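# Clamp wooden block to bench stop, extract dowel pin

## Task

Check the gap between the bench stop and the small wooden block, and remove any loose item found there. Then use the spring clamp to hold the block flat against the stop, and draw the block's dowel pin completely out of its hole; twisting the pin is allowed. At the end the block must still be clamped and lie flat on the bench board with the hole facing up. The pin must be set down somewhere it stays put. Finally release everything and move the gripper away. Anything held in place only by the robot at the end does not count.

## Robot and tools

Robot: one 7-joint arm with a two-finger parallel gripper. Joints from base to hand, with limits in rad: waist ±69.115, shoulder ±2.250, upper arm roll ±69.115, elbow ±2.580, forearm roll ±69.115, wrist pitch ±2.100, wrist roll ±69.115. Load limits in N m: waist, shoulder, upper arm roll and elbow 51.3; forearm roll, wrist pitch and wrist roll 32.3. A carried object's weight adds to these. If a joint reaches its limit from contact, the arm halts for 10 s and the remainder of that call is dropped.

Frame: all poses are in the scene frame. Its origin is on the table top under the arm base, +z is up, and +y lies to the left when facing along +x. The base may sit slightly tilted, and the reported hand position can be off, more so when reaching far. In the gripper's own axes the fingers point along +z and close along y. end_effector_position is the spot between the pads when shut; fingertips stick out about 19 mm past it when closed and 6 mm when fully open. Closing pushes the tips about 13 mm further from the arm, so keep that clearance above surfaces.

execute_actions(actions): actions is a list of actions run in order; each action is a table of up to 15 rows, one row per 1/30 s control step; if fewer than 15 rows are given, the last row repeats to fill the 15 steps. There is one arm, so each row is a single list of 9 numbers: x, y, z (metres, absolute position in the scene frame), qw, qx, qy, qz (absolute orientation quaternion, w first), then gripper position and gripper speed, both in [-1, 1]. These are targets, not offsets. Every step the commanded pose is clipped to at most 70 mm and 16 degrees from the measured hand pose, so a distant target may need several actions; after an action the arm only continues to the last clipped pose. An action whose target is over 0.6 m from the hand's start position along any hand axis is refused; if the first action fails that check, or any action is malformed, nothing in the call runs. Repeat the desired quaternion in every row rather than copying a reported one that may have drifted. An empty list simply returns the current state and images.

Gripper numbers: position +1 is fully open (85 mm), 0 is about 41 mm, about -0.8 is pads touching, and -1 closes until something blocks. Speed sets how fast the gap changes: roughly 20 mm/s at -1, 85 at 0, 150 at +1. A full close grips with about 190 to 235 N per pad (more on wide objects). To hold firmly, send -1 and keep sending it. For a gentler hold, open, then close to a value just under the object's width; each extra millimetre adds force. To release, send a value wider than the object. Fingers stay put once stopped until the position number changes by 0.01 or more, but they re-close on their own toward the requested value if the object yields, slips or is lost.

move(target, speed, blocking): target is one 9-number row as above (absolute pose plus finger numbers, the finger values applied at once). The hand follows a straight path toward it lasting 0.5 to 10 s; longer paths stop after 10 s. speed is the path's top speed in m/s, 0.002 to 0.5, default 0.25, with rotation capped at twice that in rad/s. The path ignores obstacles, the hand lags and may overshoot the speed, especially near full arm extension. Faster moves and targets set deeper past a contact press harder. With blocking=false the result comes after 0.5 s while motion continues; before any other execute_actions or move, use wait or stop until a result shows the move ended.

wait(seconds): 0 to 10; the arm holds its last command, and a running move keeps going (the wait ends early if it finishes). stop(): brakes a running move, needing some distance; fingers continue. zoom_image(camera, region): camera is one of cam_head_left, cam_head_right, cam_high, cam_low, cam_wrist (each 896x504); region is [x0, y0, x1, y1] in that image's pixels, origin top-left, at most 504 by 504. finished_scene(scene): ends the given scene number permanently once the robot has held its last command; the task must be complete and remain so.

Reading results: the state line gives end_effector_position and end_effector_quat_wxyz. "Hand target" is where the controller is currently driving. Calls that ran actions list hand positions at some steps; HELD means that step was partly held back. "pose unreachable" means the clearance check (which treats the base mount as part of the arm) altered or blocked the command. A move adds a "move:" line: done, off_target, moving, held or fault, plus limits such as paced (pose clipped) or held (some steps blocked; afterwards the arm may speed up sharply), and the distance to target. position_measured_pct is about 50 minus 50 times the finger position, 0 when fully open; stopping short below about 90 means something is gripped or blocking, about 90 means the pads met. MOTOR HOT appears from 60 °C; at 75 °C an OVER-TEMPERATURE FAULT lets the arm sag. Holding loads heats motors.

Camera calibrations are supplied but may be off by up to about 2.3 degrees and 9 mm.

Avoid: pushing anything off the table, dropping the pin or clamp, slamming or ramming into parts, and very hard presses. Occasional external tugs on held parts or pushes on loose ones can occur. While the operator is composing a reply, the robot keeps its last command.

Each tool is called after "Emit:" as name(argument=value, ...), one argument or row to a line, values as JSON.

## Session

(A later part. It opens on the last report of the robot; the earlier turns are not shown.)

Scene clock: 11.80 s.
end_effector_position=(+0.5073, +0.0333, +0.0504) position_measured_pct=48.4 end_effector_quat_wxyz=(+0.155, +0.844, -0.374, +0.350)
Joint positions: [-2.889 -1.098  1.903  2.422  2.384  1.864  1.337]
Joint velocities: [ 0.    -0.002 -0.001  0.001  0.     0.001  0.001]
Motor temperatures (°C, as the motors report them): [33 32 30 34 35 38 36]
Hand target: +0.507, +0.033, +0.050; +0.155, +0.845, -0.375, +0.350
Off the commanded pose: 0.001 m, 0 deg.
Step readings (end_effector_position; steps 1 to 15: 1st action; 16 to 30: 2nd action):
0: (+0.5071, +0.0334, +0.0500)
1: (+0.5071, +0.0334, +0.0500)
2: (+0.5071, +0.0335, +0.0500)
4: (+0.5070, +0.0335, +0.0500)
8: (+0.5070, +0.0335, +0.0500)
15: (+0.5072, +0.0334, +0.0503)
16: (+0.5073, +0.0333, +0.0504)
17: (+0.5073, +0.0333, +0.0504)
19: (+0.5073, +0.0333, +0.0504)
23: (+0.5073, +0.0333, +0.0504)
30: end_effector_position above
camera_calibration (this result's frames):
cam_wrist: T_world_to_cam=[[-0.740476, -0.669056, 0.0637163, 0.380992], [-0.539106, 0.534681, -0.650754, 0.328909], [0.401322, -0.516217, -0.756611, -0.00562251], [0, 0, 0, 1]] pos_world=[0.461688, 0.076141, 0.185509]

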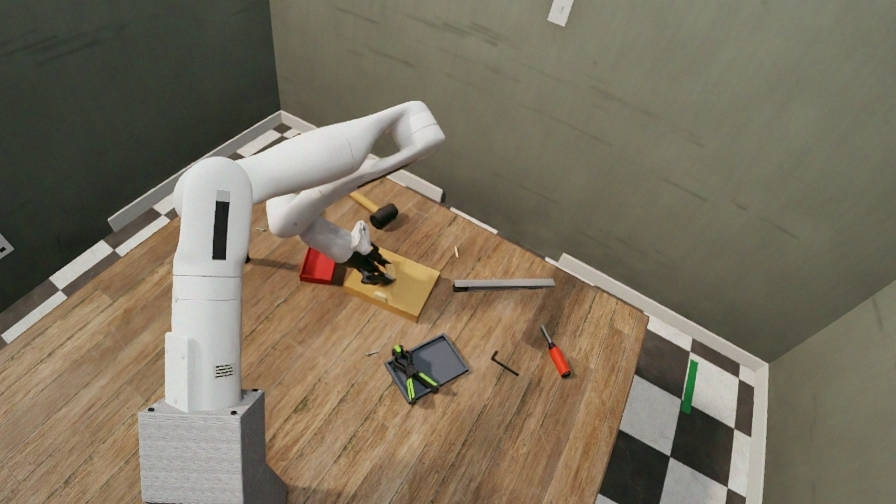

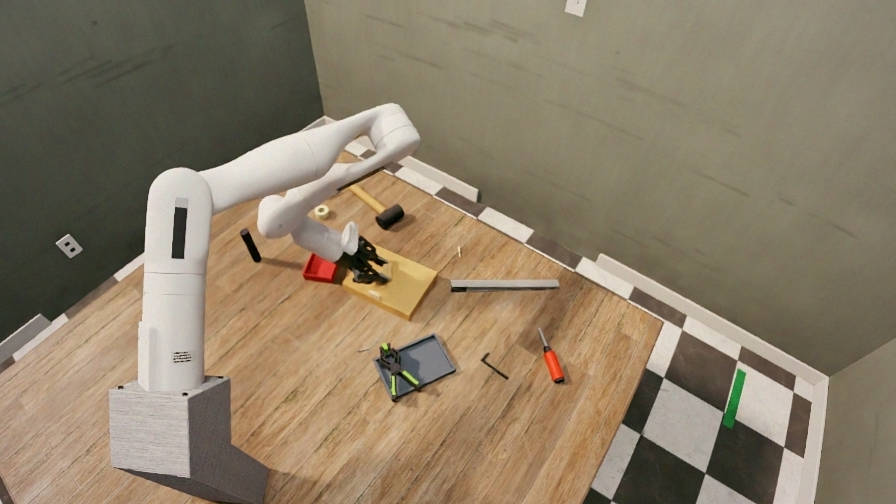

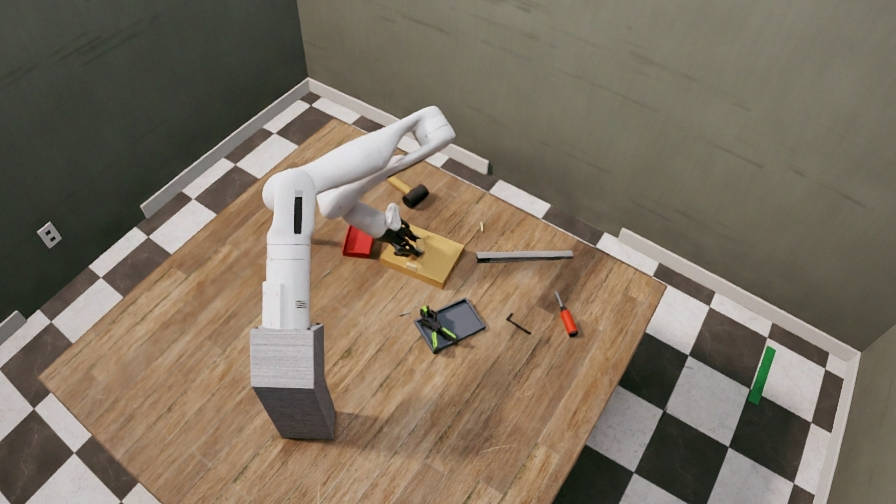

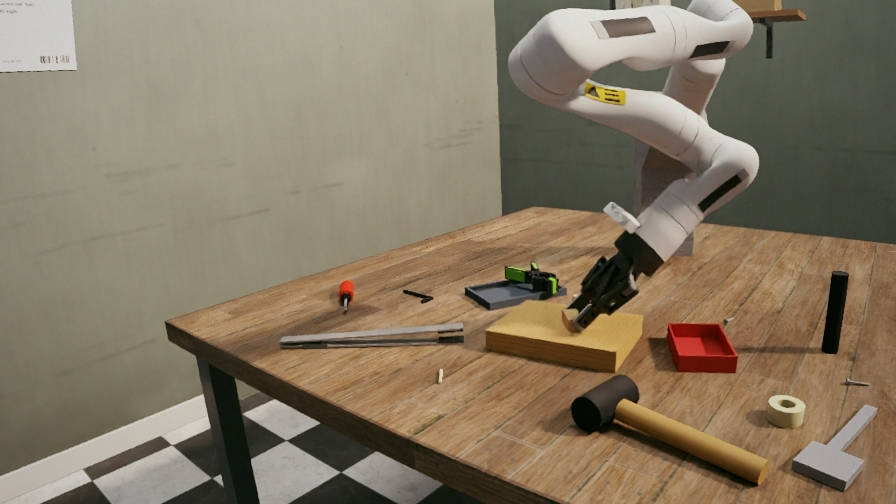

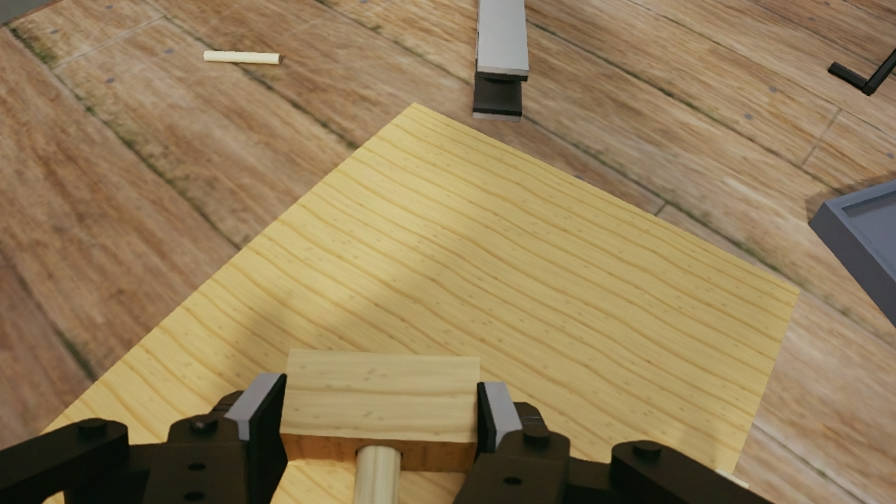

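Emit:
move(
  target=[0.507,0.0335,0.085,0.155,0.8445,-0.3745,0.3498,-0.1,-0.3],
  speed=0.15,
)

Emit:
move(
  target=[0.475,0.004,0.07,0.0285,0.9213,0.0687,-0.3815,-0.1,-0.3],
  speed=0.3,
)

Emit:
zoom_image(
  camera="cam_low",
  region=[500, 230, 660, 350],
)

Emit:
zoom_image(
  camera="cam_head_right",
  region=[330, 230, 450, 330],
)

Scene clock: 13.50 s.
end_effector_position=(+0.5069, +0.0336, +0.0848) position_measured_pct=48.4 end_effector_quat_wxyz=(+0.155, +0.845, -0.375, +0.349)
Joint positions: [-2.844 -1.033  1.835  2.505  2.308  1.873  1.309]
Joint velocities: [ 0.004  0.006 -0.002  0.001  0.     0.     0.002]
Motor temperatures (°C, as the motors report them): [33 32 30 34 35 38 36]
Hand target: +0.507, +0.034, +0.085; +0.155, +0.845, -0.375, +0.350
Off the commanded pose: 0.000 m, 0 deg.
move: done
camera_calibration (this result's frames):
cam_wrist: T_world_to_cam=[[-0.740831, -0.668652, 0.063825, 0.37882], [-0.539629, 0.535901, -0.649316, 0.350967], [0.399962, -0.515475, -0.757836, 0.0214313], [0, 0, 0, 1]] pos_world=[0.461462, 0.0762627, 0.219952]

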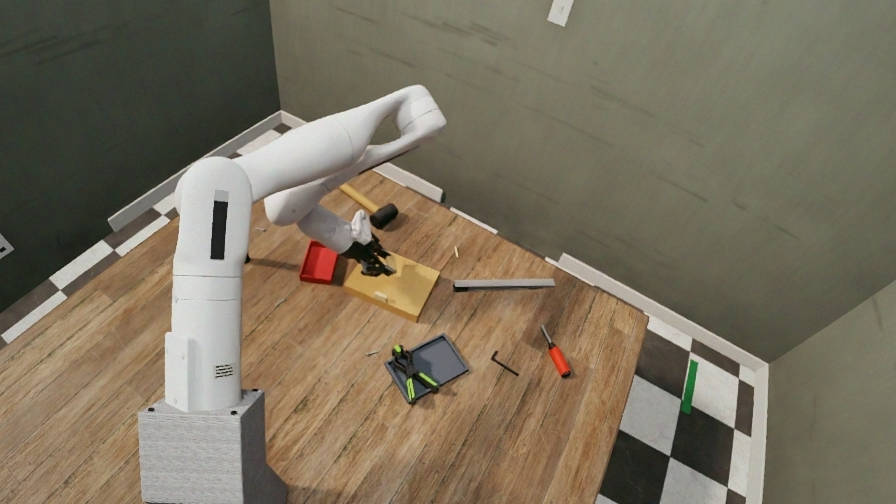

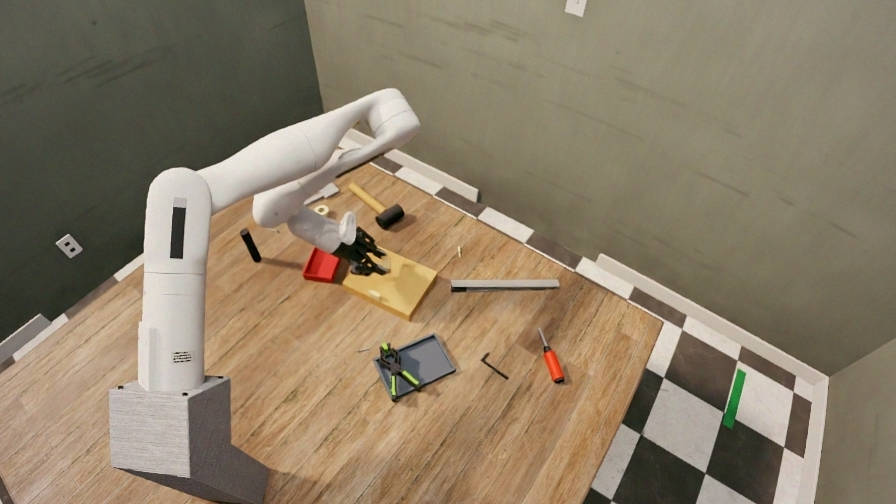

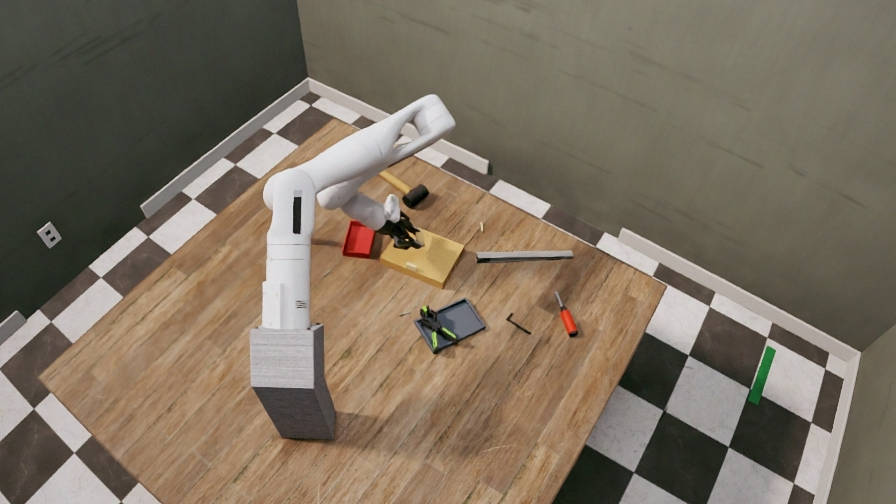

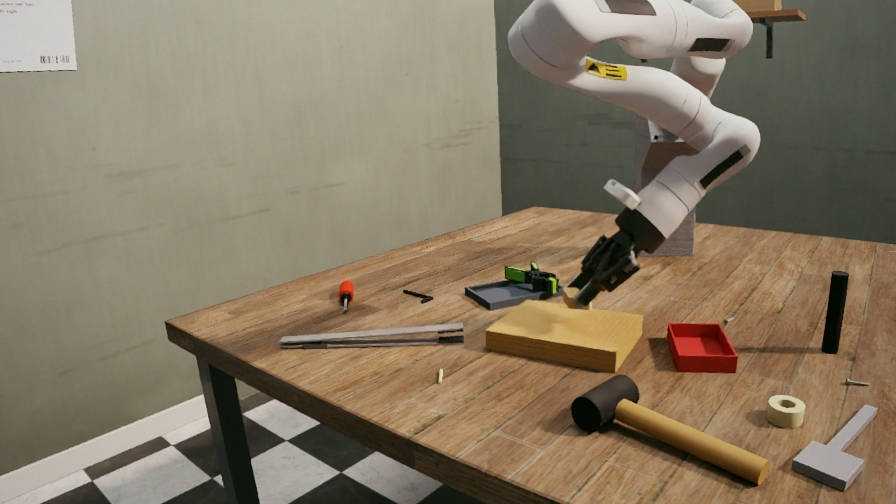

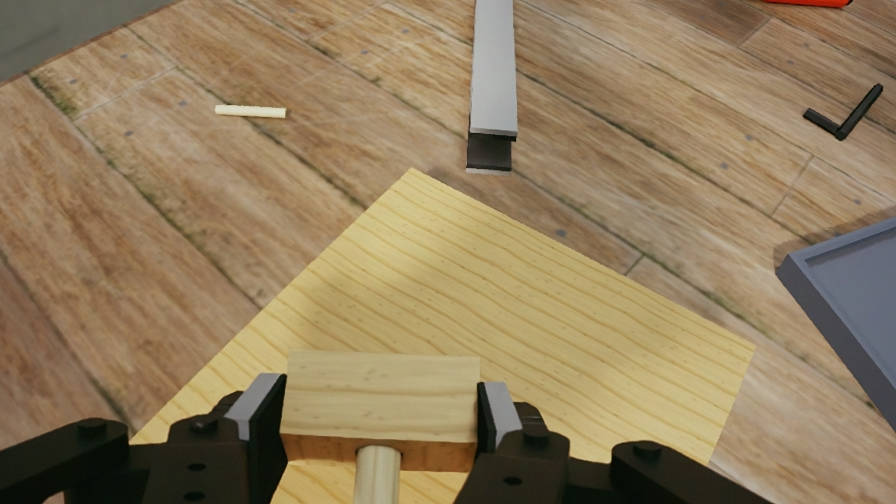

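Scene clock: 17.03 s.
end_effector_position=(+0.4755, +0.0029, +0.0693) position_measured_pct=48.4 end_effector_quat_wxyz=(+0.028, +0.921, +0.071, -0.381)
Joint positions: [-2.911 -0.656  2.886  1.473  2.893 -1.1    2.112]
Joint velocities: [-0.005 -0.009 -0.002 -0.003  0.002 -0.001 -0.002]
Motor temperatures (°C, as the motors report them): [34 32 30 34 35 38 36]
Hand target: +0.475, +0.003, +0.069; +0.028, +0.921, +0.071, -0.381
Off the commanded pose: 0.001 m, 0 deg.
move: done; limits=paced
camera_calibration (this result's frames):
cam_wrist: T_world_to_cam=[[0.215084, -0.976596, -0.000476445, -0.113192], [-0.637201, -0.140706, 0.757744, 0.291301], [-0.740077, -0.162675, -0.652551, 0.540183], [0, 0, 0, 1]] pos_world=[0.60974, 0.0183193, 0.131712]

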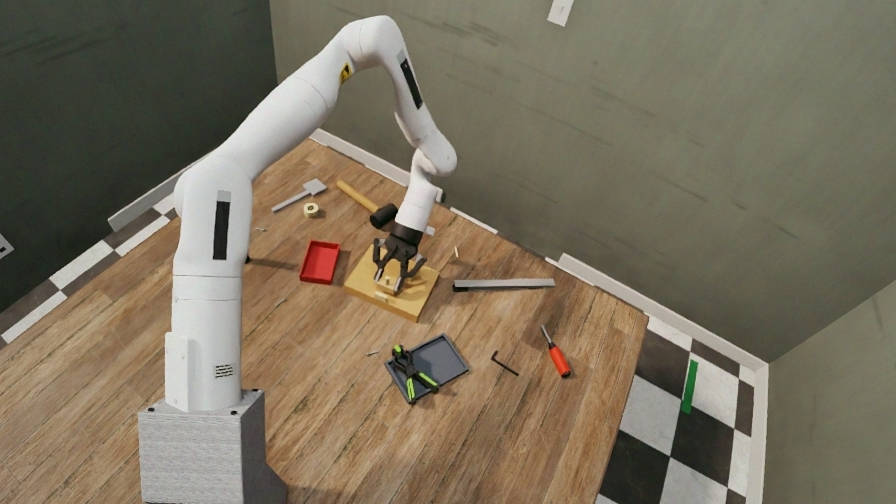

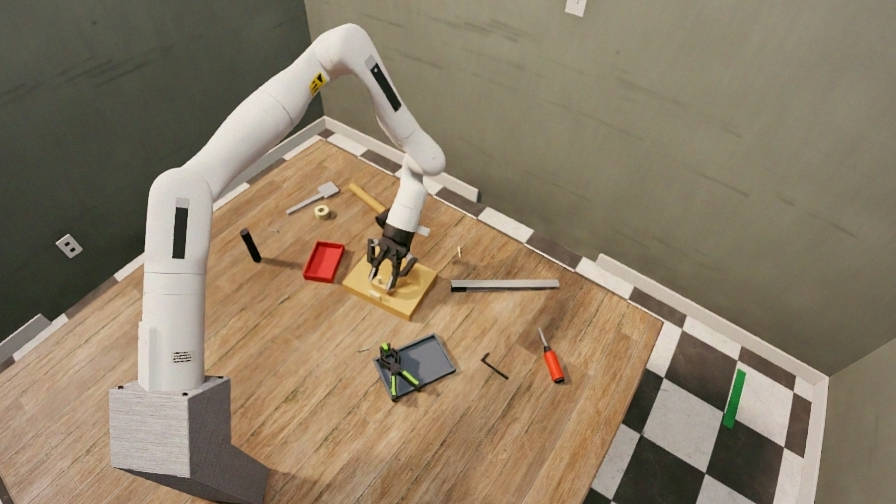

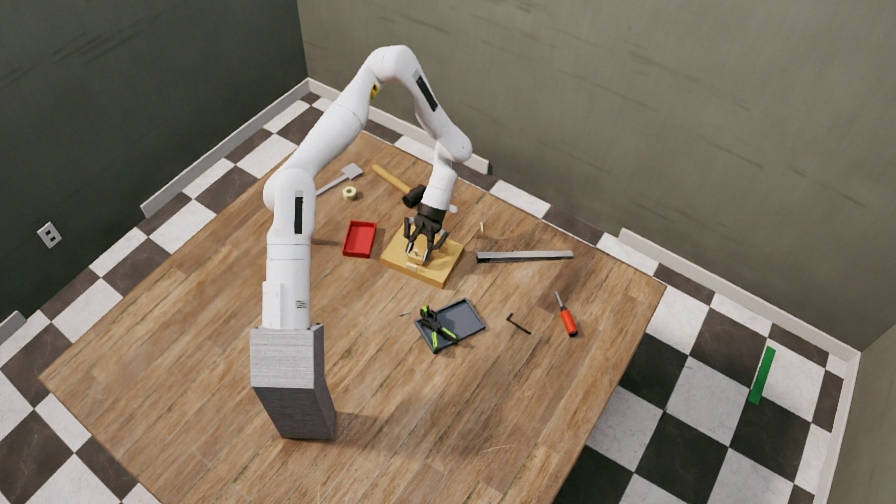

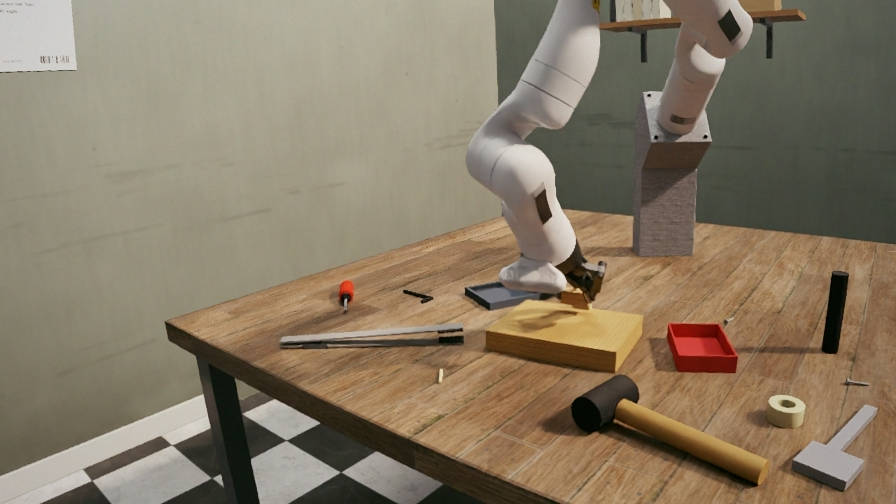

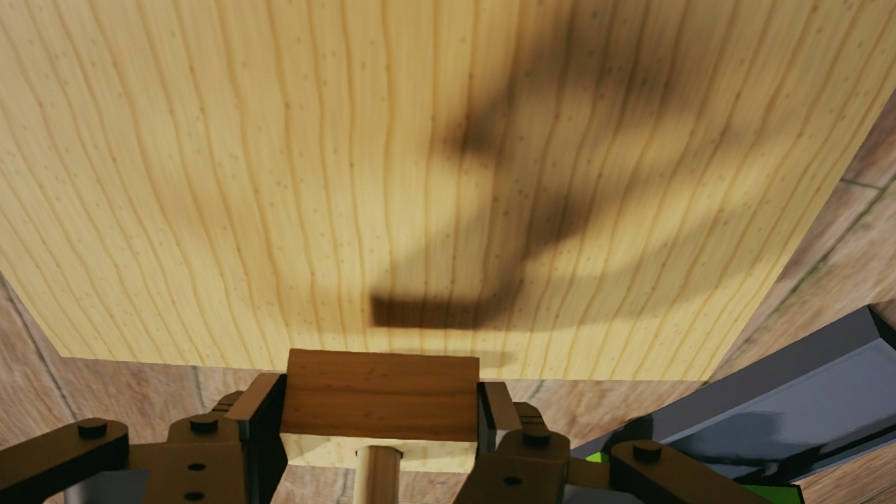

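Region (500, 230, 660, 350) of cam_low's 896x504 image, scaled by 3.150, with more detail than that image has; it fills the top 378 rows of this view, and the rest is white.

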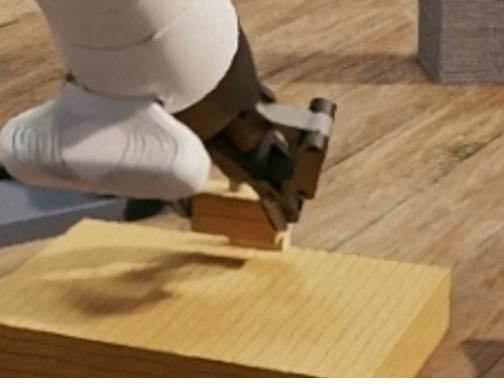

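Region (330, 230, 450, 330) of cam_head_right's 896x504 image, scaled by 4.200, with more detail than that image has.

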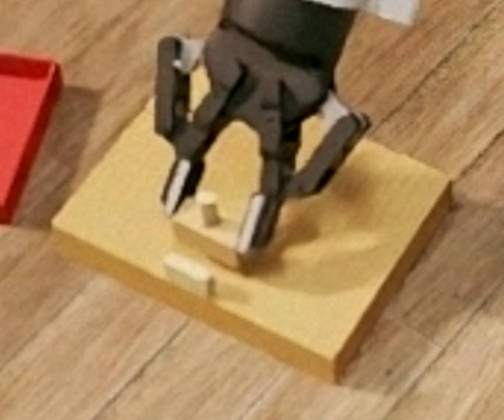

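Good arm config now. Lower slowly.

Emit:
move(
  target=[0.474,0.004,0.055,0.0285,0.9213,0.0687,-0.3815,-0.1,-0.3],
  speed=0.04,
)

Emit:
zoom_image(
  camera="cam_low",
  region=[530, 260, 630, 335],
)

Emit:
zoom_image(
  camera="cam_head_right",
  region=[350, 250, 420, 310],
)

Scene clock: 18.00 s.
end_effector_position=(+0.4741, +0.0040, +0.0551) position_measured_pct=48.4 end_effector_quat_wxyz=(+0.029, +0.921, +0.069, -0.381)
Joint positions: [-2.931 -0.682  2.887  1.455  2.894 -1.088  2.095]
Joint velocities: [-0.002 -0.002 -0.001 -0.001  0.001  0.001 -0.001]
Motor temperatures (°C, as the motors report them): [34 32 30 34 35 38 36]
Hand target: +0.474, +0.004, +0.055; +0.028, +0.921, +0.069, -0.382
Off the commanded pose: 0.000 m, 0 deg.
move: done
camera_calibration (this result's frames):
cam_wrist: T_world_to_cam=[[0.211398, -0.977398, 0.00190933, -0.110159], [-0.637195, -0.136335, 0.758548, 0.301252], [-0.741143, -0.161572, -0.651614, 0.530537], [0, 0, 0, 1]] pos_world=[0.608448, 0.0191215, 0.117402]

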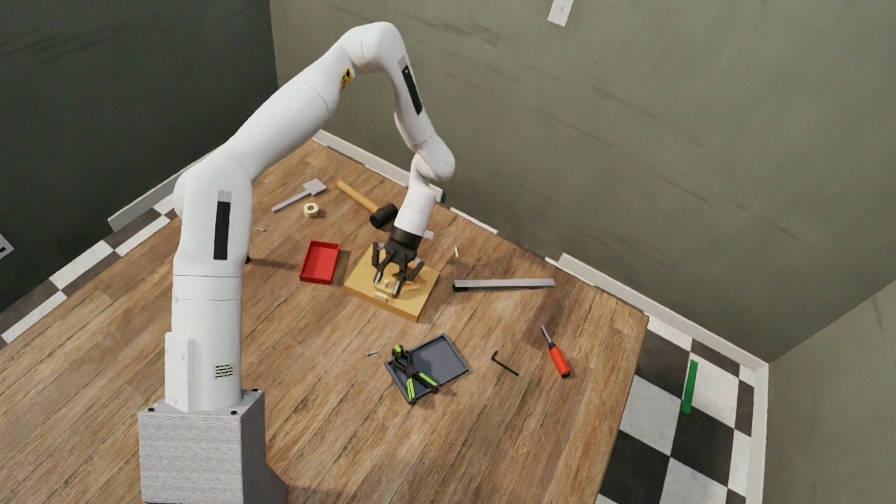

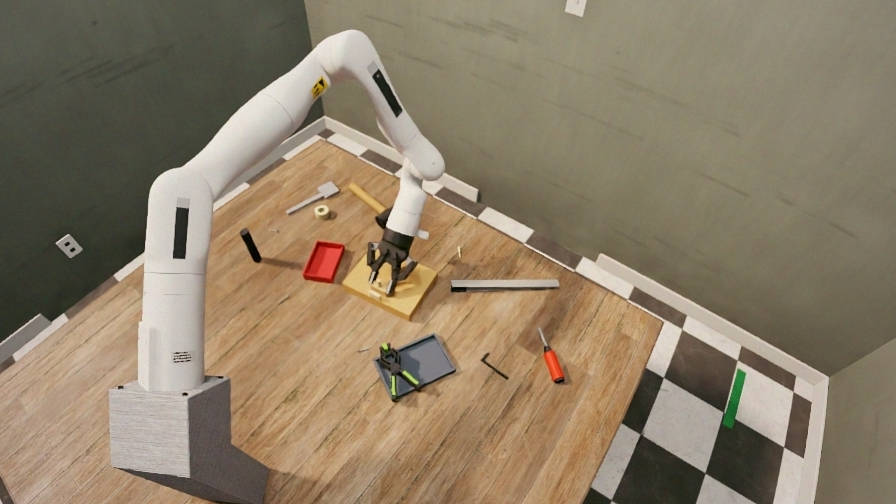

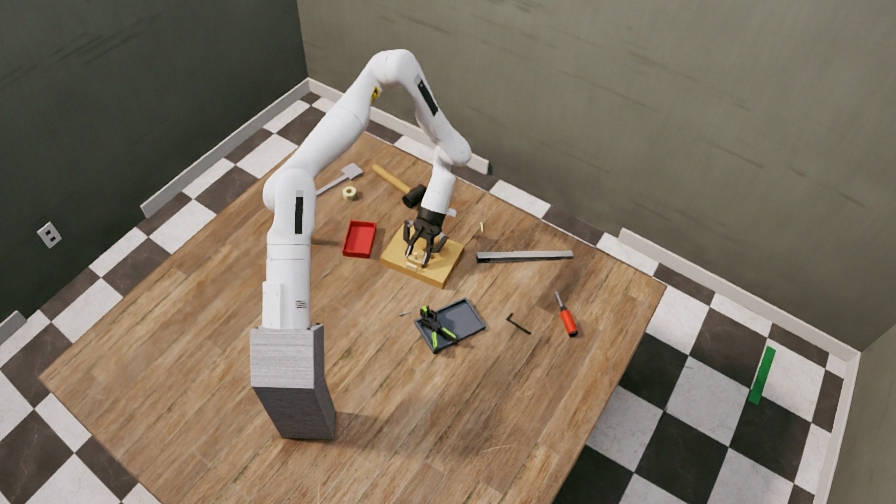

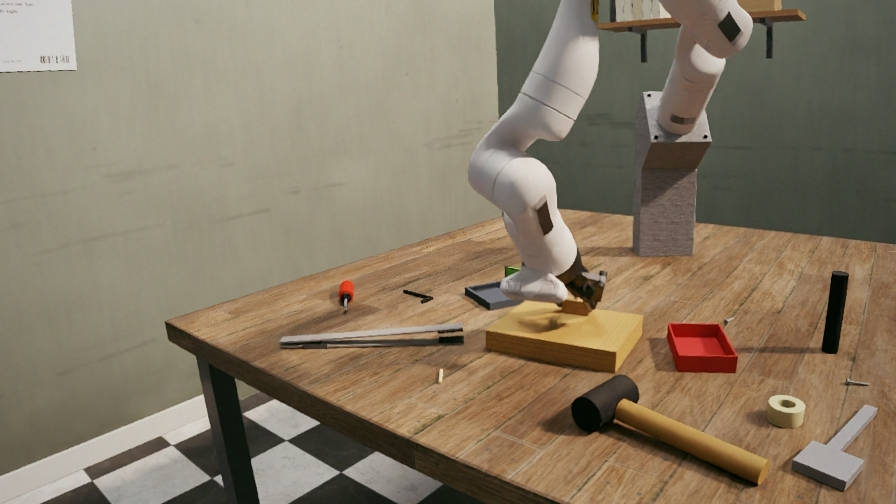

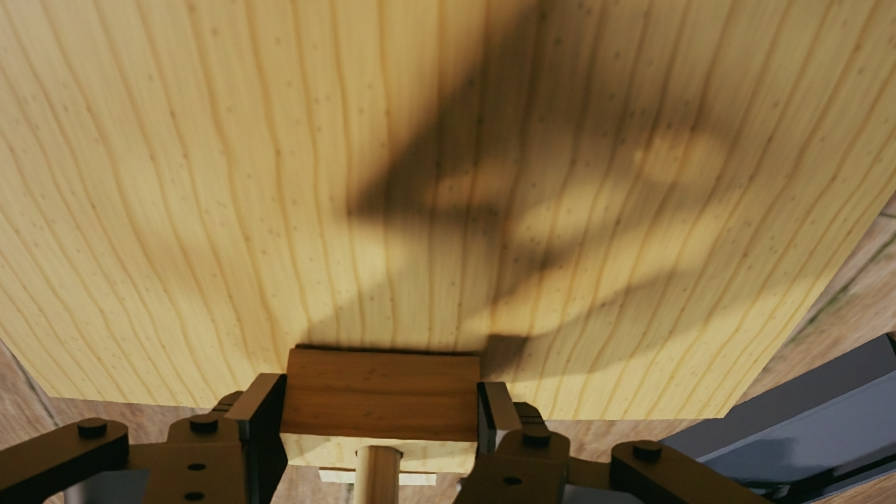

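Region (530, 260, 630, 335) of cam_low's 896x504 image, scaled by 5.040, with more detail than that image has; it fills the top 378 rows of this view, and the rest is white.

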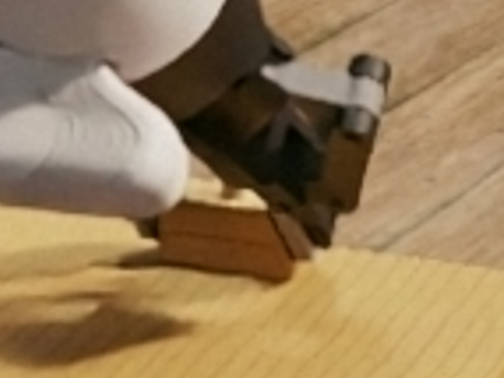

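Region (350, 250, 420, 310) of cam_head_right's 896x504 image, scaled by 7.200, with more detail than that image has; it fills the top 432 rows of this view, and the rest is white.

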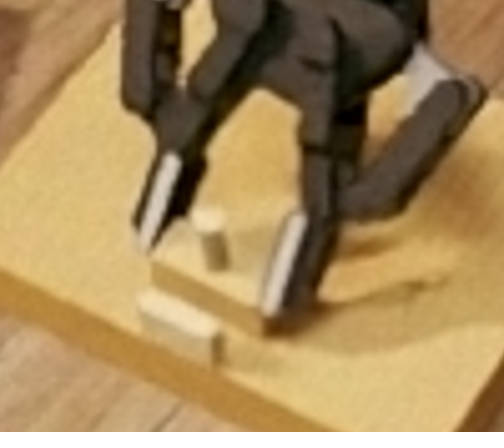

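Emit:
execute_actions(
  actions=[
    [[0.472,0.0037,0.0545,0.0285,0.9213,0.0687,-0.3815,-0.1,-0.3]],
    [[0.470,0.0034,0.054,0.0285,0.9213,0.0687,-0.3815,-0.1,-0.3]],
    [[0.468,0.0031,0.0535,0.0285,0.9213,0.0687,-0.3815,-0.1,-0.3]],
  ],
)

Emit:
zoom_image(
  camera="cam_head_right",
  region=[350, 250, 420, 310],
)

Emit:
zoom_image(
  camera="cam_wrist",
  region=[220, 300, 560, 504],
)

Scene clock: 19.77 s.
end_effector_position=(+0.4684, +0.0028, +0.0543) position_measured_pct=48.4 end_effector_quat_wxyz=(+0.029, +0.921, +0.069, -0.381)
Joint positions: [-2.93  -0.681  2.887  1.475  2.893 -1.07   2.1  ]
Joint velocities: [ 0.     0.001  0.    -0.     0.    -0.    -0.   ]
Motor temperatures (°C, as the motors report them): [34 32 30 34 35 38 36]
Hand target: +0.468, +0.003, +0.054; +0.028, +0.921, +0.069, -0.382
Off the commanded pose: 0.001 m, 0 deg.
Step readings (end_effector_position; steps 1 to 15: 1st action; 16 to 30: 2nd action; 31 to 45: 3rd action):
0: (+0.4740, +0.0040, +0.0550)
1: (+0.4738, +0.0040, +0.0549)
2: (+0.4732, +0.0039, +0.0548)
4: (+0.4722, +0.0037, +0.0546)
8: (+0.4720, +0.0037, +0.0545)
15: (+0.4720, +0.0037, +0.0545)
16: (+0.4718, +0.0037, +0.0545)
17: (+0.4712, +0.0036, +0.0543)
19: (+0.4703, +0.0033, +0.0543)
23: (+0.4702, +0.0033, +0.0543)
30: (+0.4702, +0.0033, +0.0543)
31: (+0.4700, +0.0033, +0.0543)
32: (+0.4693, +0.0031, +0.0543)
34: (+0.4685, +0.0029, +0.0543)
38: (+0.4684, +0.0028, +0.0543)
45: end_effector_position above
camera_calibration (this result's frames):
cam_wrist: T_world_to_cam=[[0.21165, -0.977342, 0.00249321, -0.110229], [-0.637086, -0.13603, 0.758694, 0.298031], [-0.741165, -0.162166, -0.651442, 0.525585], [0, 0, 0, 1]] pos_world=[0.602747, 0.0180422, 0.116549]

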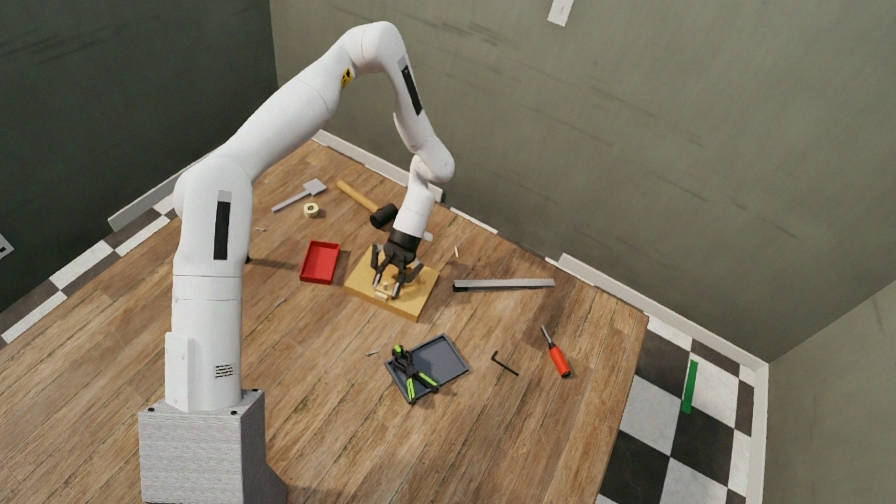

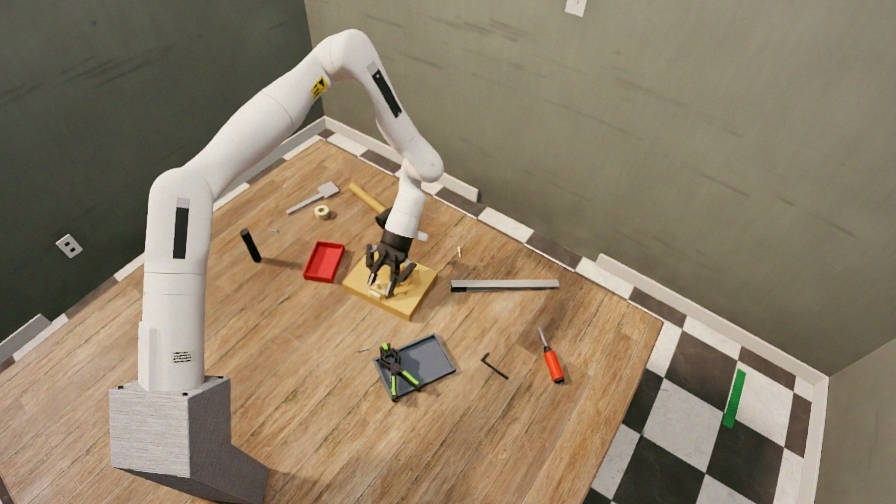

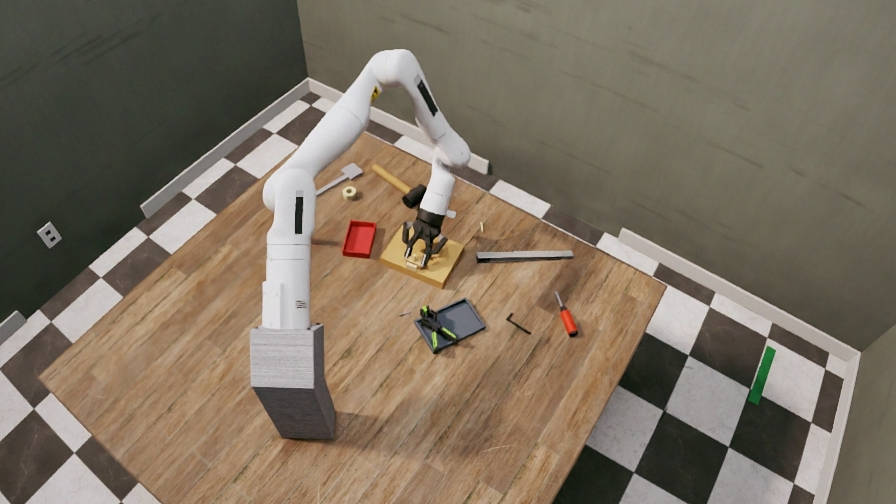

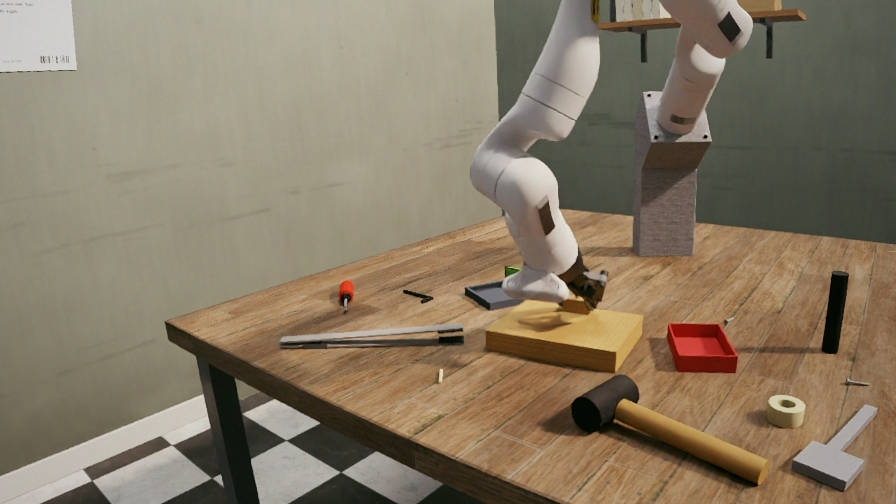

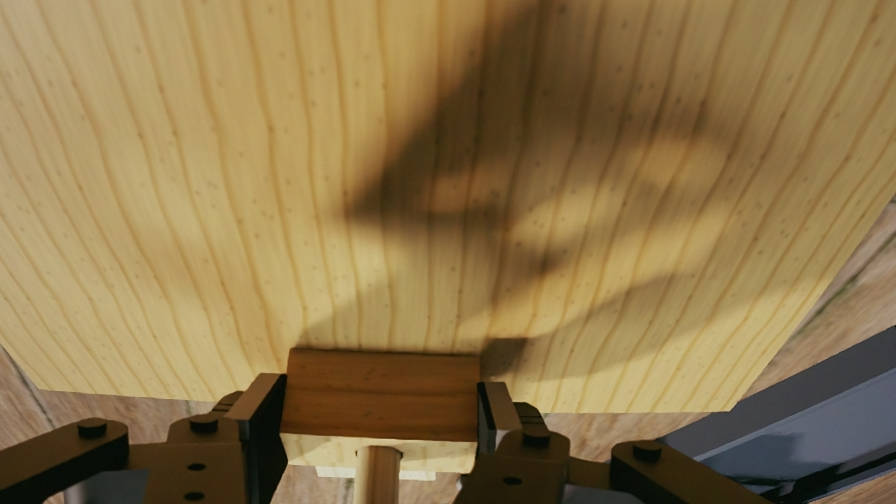

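Region (350, 250, 420, 310) of cam_head_right's 896x504 image, scaled by 7.200, with more detail than that image has; it fills the top 432 rows of this view, and the rest is white.

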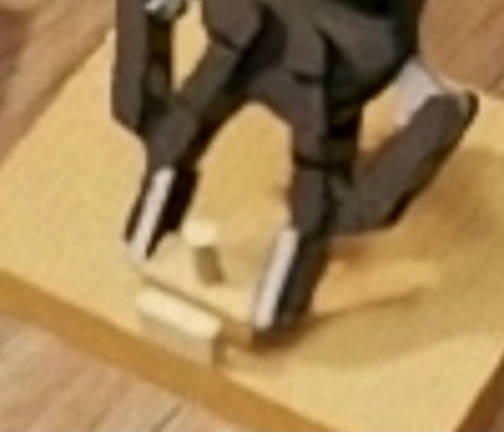

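Region (220, 300, 560, 504) of cam_wrist's 896x504 image, scaled by 1.482; it fills the top 302 rows of this view, and the rest is white.

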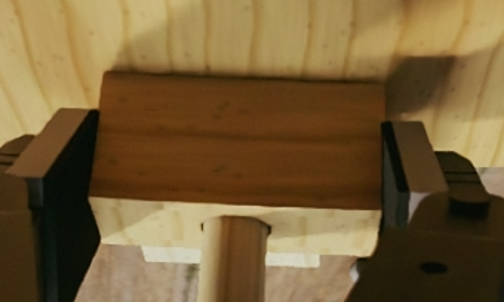

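Emit:
execute_actions(
  actions=[
    [[0.4665,0.0029,0.0544,0.0285,0.9213,0.0687,-0.3815,-0.1,-0.3],[0.4665,0.0029,0.0544,0.0285,0.9213,0.0687,-0.3815,-0.1,-0.3],[0.4665,0.0029,0.0544,0.0285,0.9213,0.0687,-0.3815,-0.1,-0.3],[0.4665,0.0029,0.0544,0.0285,0.9213,0.0687,-0.3815,-0.1,-0.3],[0.4665,0.0029,0.0544,0.0285,0.9213,0.0687,-0.3815,-0.1,-0.3],[0.4665,0.0029,0.0544,0.0285,0.9213,0.0687,-0.3815,-0.1,-0.3],[0.4665,0.0029,0.0544,0.0285,0.9213,0.0687,-0.3815,-0.1,-0.3],[0.465,0.0027,0.0544,0.0285,0.9213,0.0687,-0.3815,-0.1,-0.3]],
    [[0.4635,0.0024,0.0544,0.0285,0.9213,0.0687,-0.3815,-0.1,-0.3]],
  ],
)

Scene clock: 21.13 s.
end_effector_position=(+0.4642, +0.0025, +0.0544) position_measured_pct=48.4 end_effector_quat_wxyz=(+0.029, +0.922, +0.069, -0.381)
Joint positions: [-2.927 -0.678  2.885  1.492  2.89  -1.055  2.106]
Joint velocities: [-0.    -0.002  0.    -0.002 -0.001  0.     0.   ]
Motor temperatures (°C, as the motors report them): [34 32 30 34 35 38 36]
Hand target: +0.464, +0.002, +0.054; +0.029, +0.921, +0.069, -0.382
Off the commanded pose: 0.001 m, 0 deg.
Step readings (end_effector_position; steps 1 to 15: 1st action; 16 to 30: 2nd action):
0: (+0.4684, +0.0028, +0.0543)
1: (+0.4683, +0.0028, +0.0544)
2: (+0.4679, +0.0028, +0.0546)
4: (+0.4670, +0.0028, +0.0545)
8: (+0.4664, +0.0029, +0.0544)
15: (+0.4650, +0.0027, +0.0544)
16: (+0.4649, +0.0027, +0.0544)
17: (+0.4644, +0.0026, +0.0544)
19: (+0.4642, +0.0025, +0.0543)
23: (+0.4642, +0.0025, +0.0544)
30: end_effector_position above
camera_calibration (this result's frames):
cam_wrist: T_world_to_cam=[[0.212016, -0.977264, 0.00199068, -0.109817], [-0.637998, -0.136869, 0.757776, 0.29574], [-0.740275, -0.161931, -0.652512, 0.522136], [0, 0, 0, 1]] pos_world=[0.598489, 0.0177074, 0.116814]

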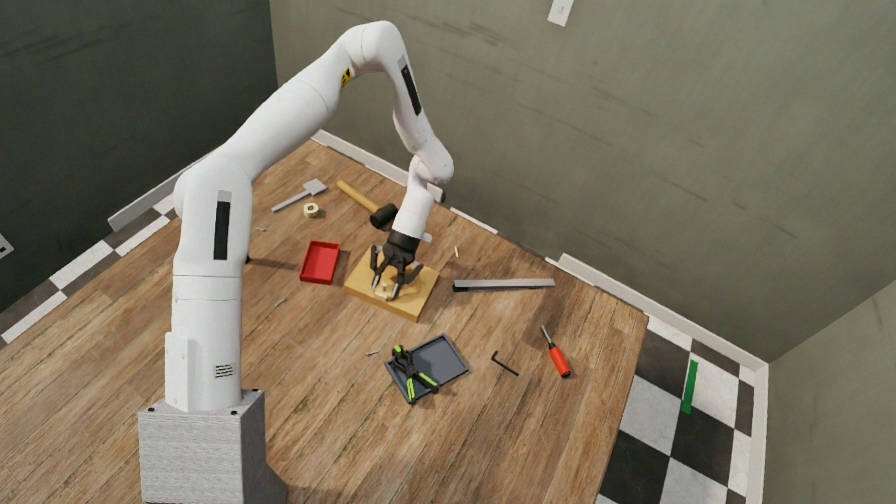

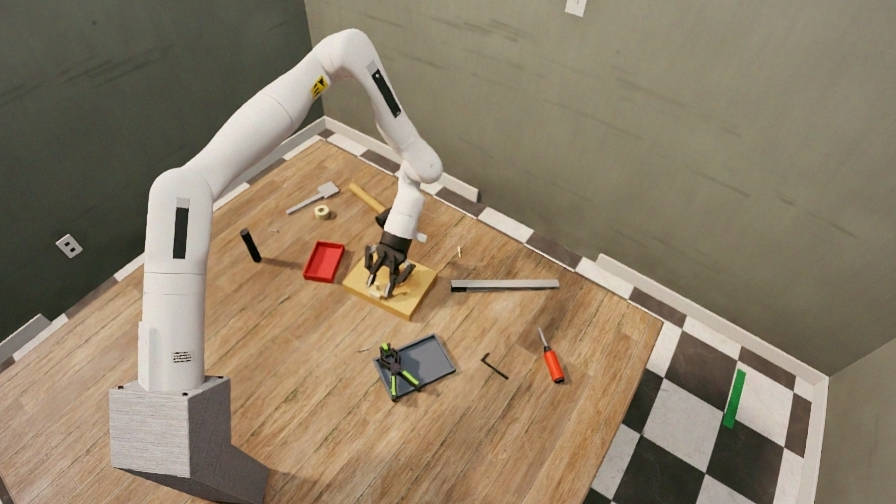

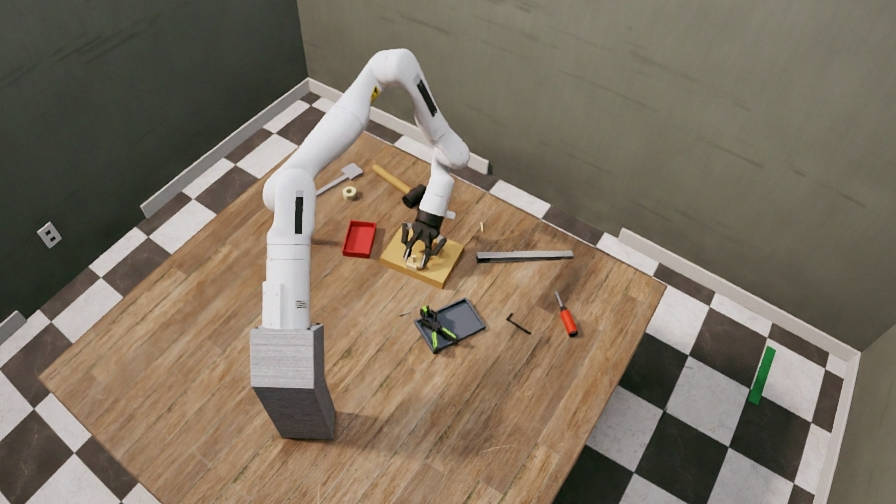

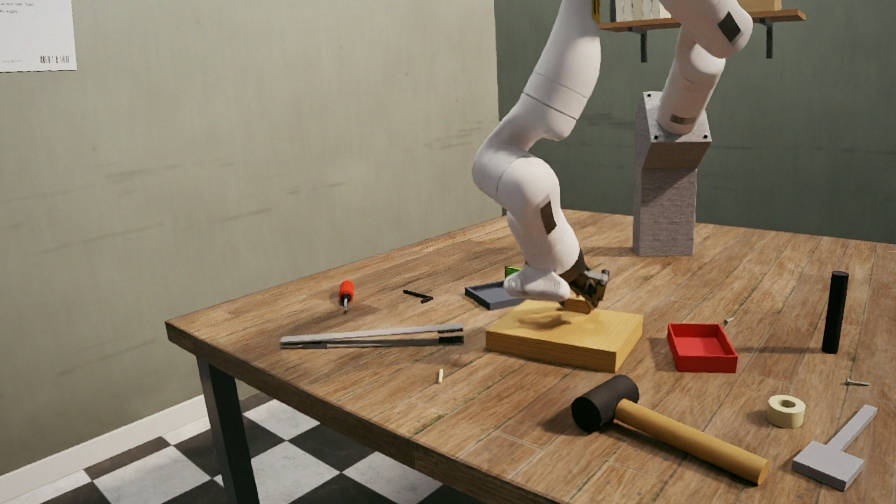

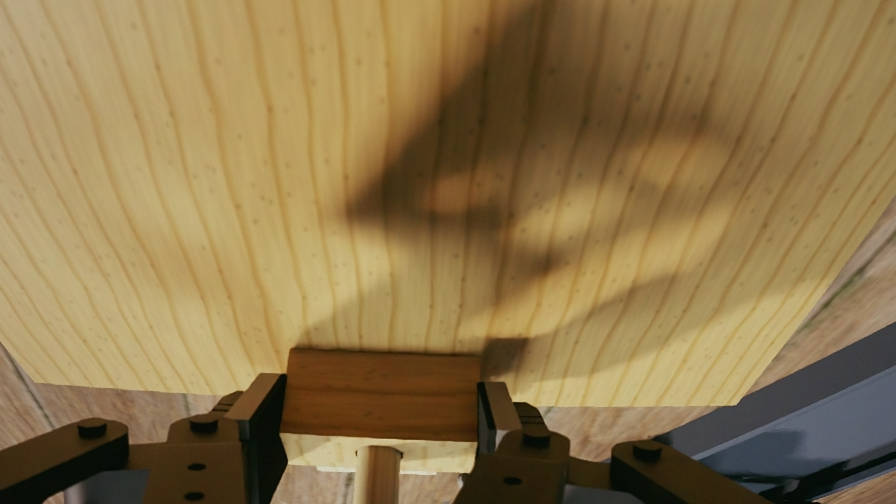

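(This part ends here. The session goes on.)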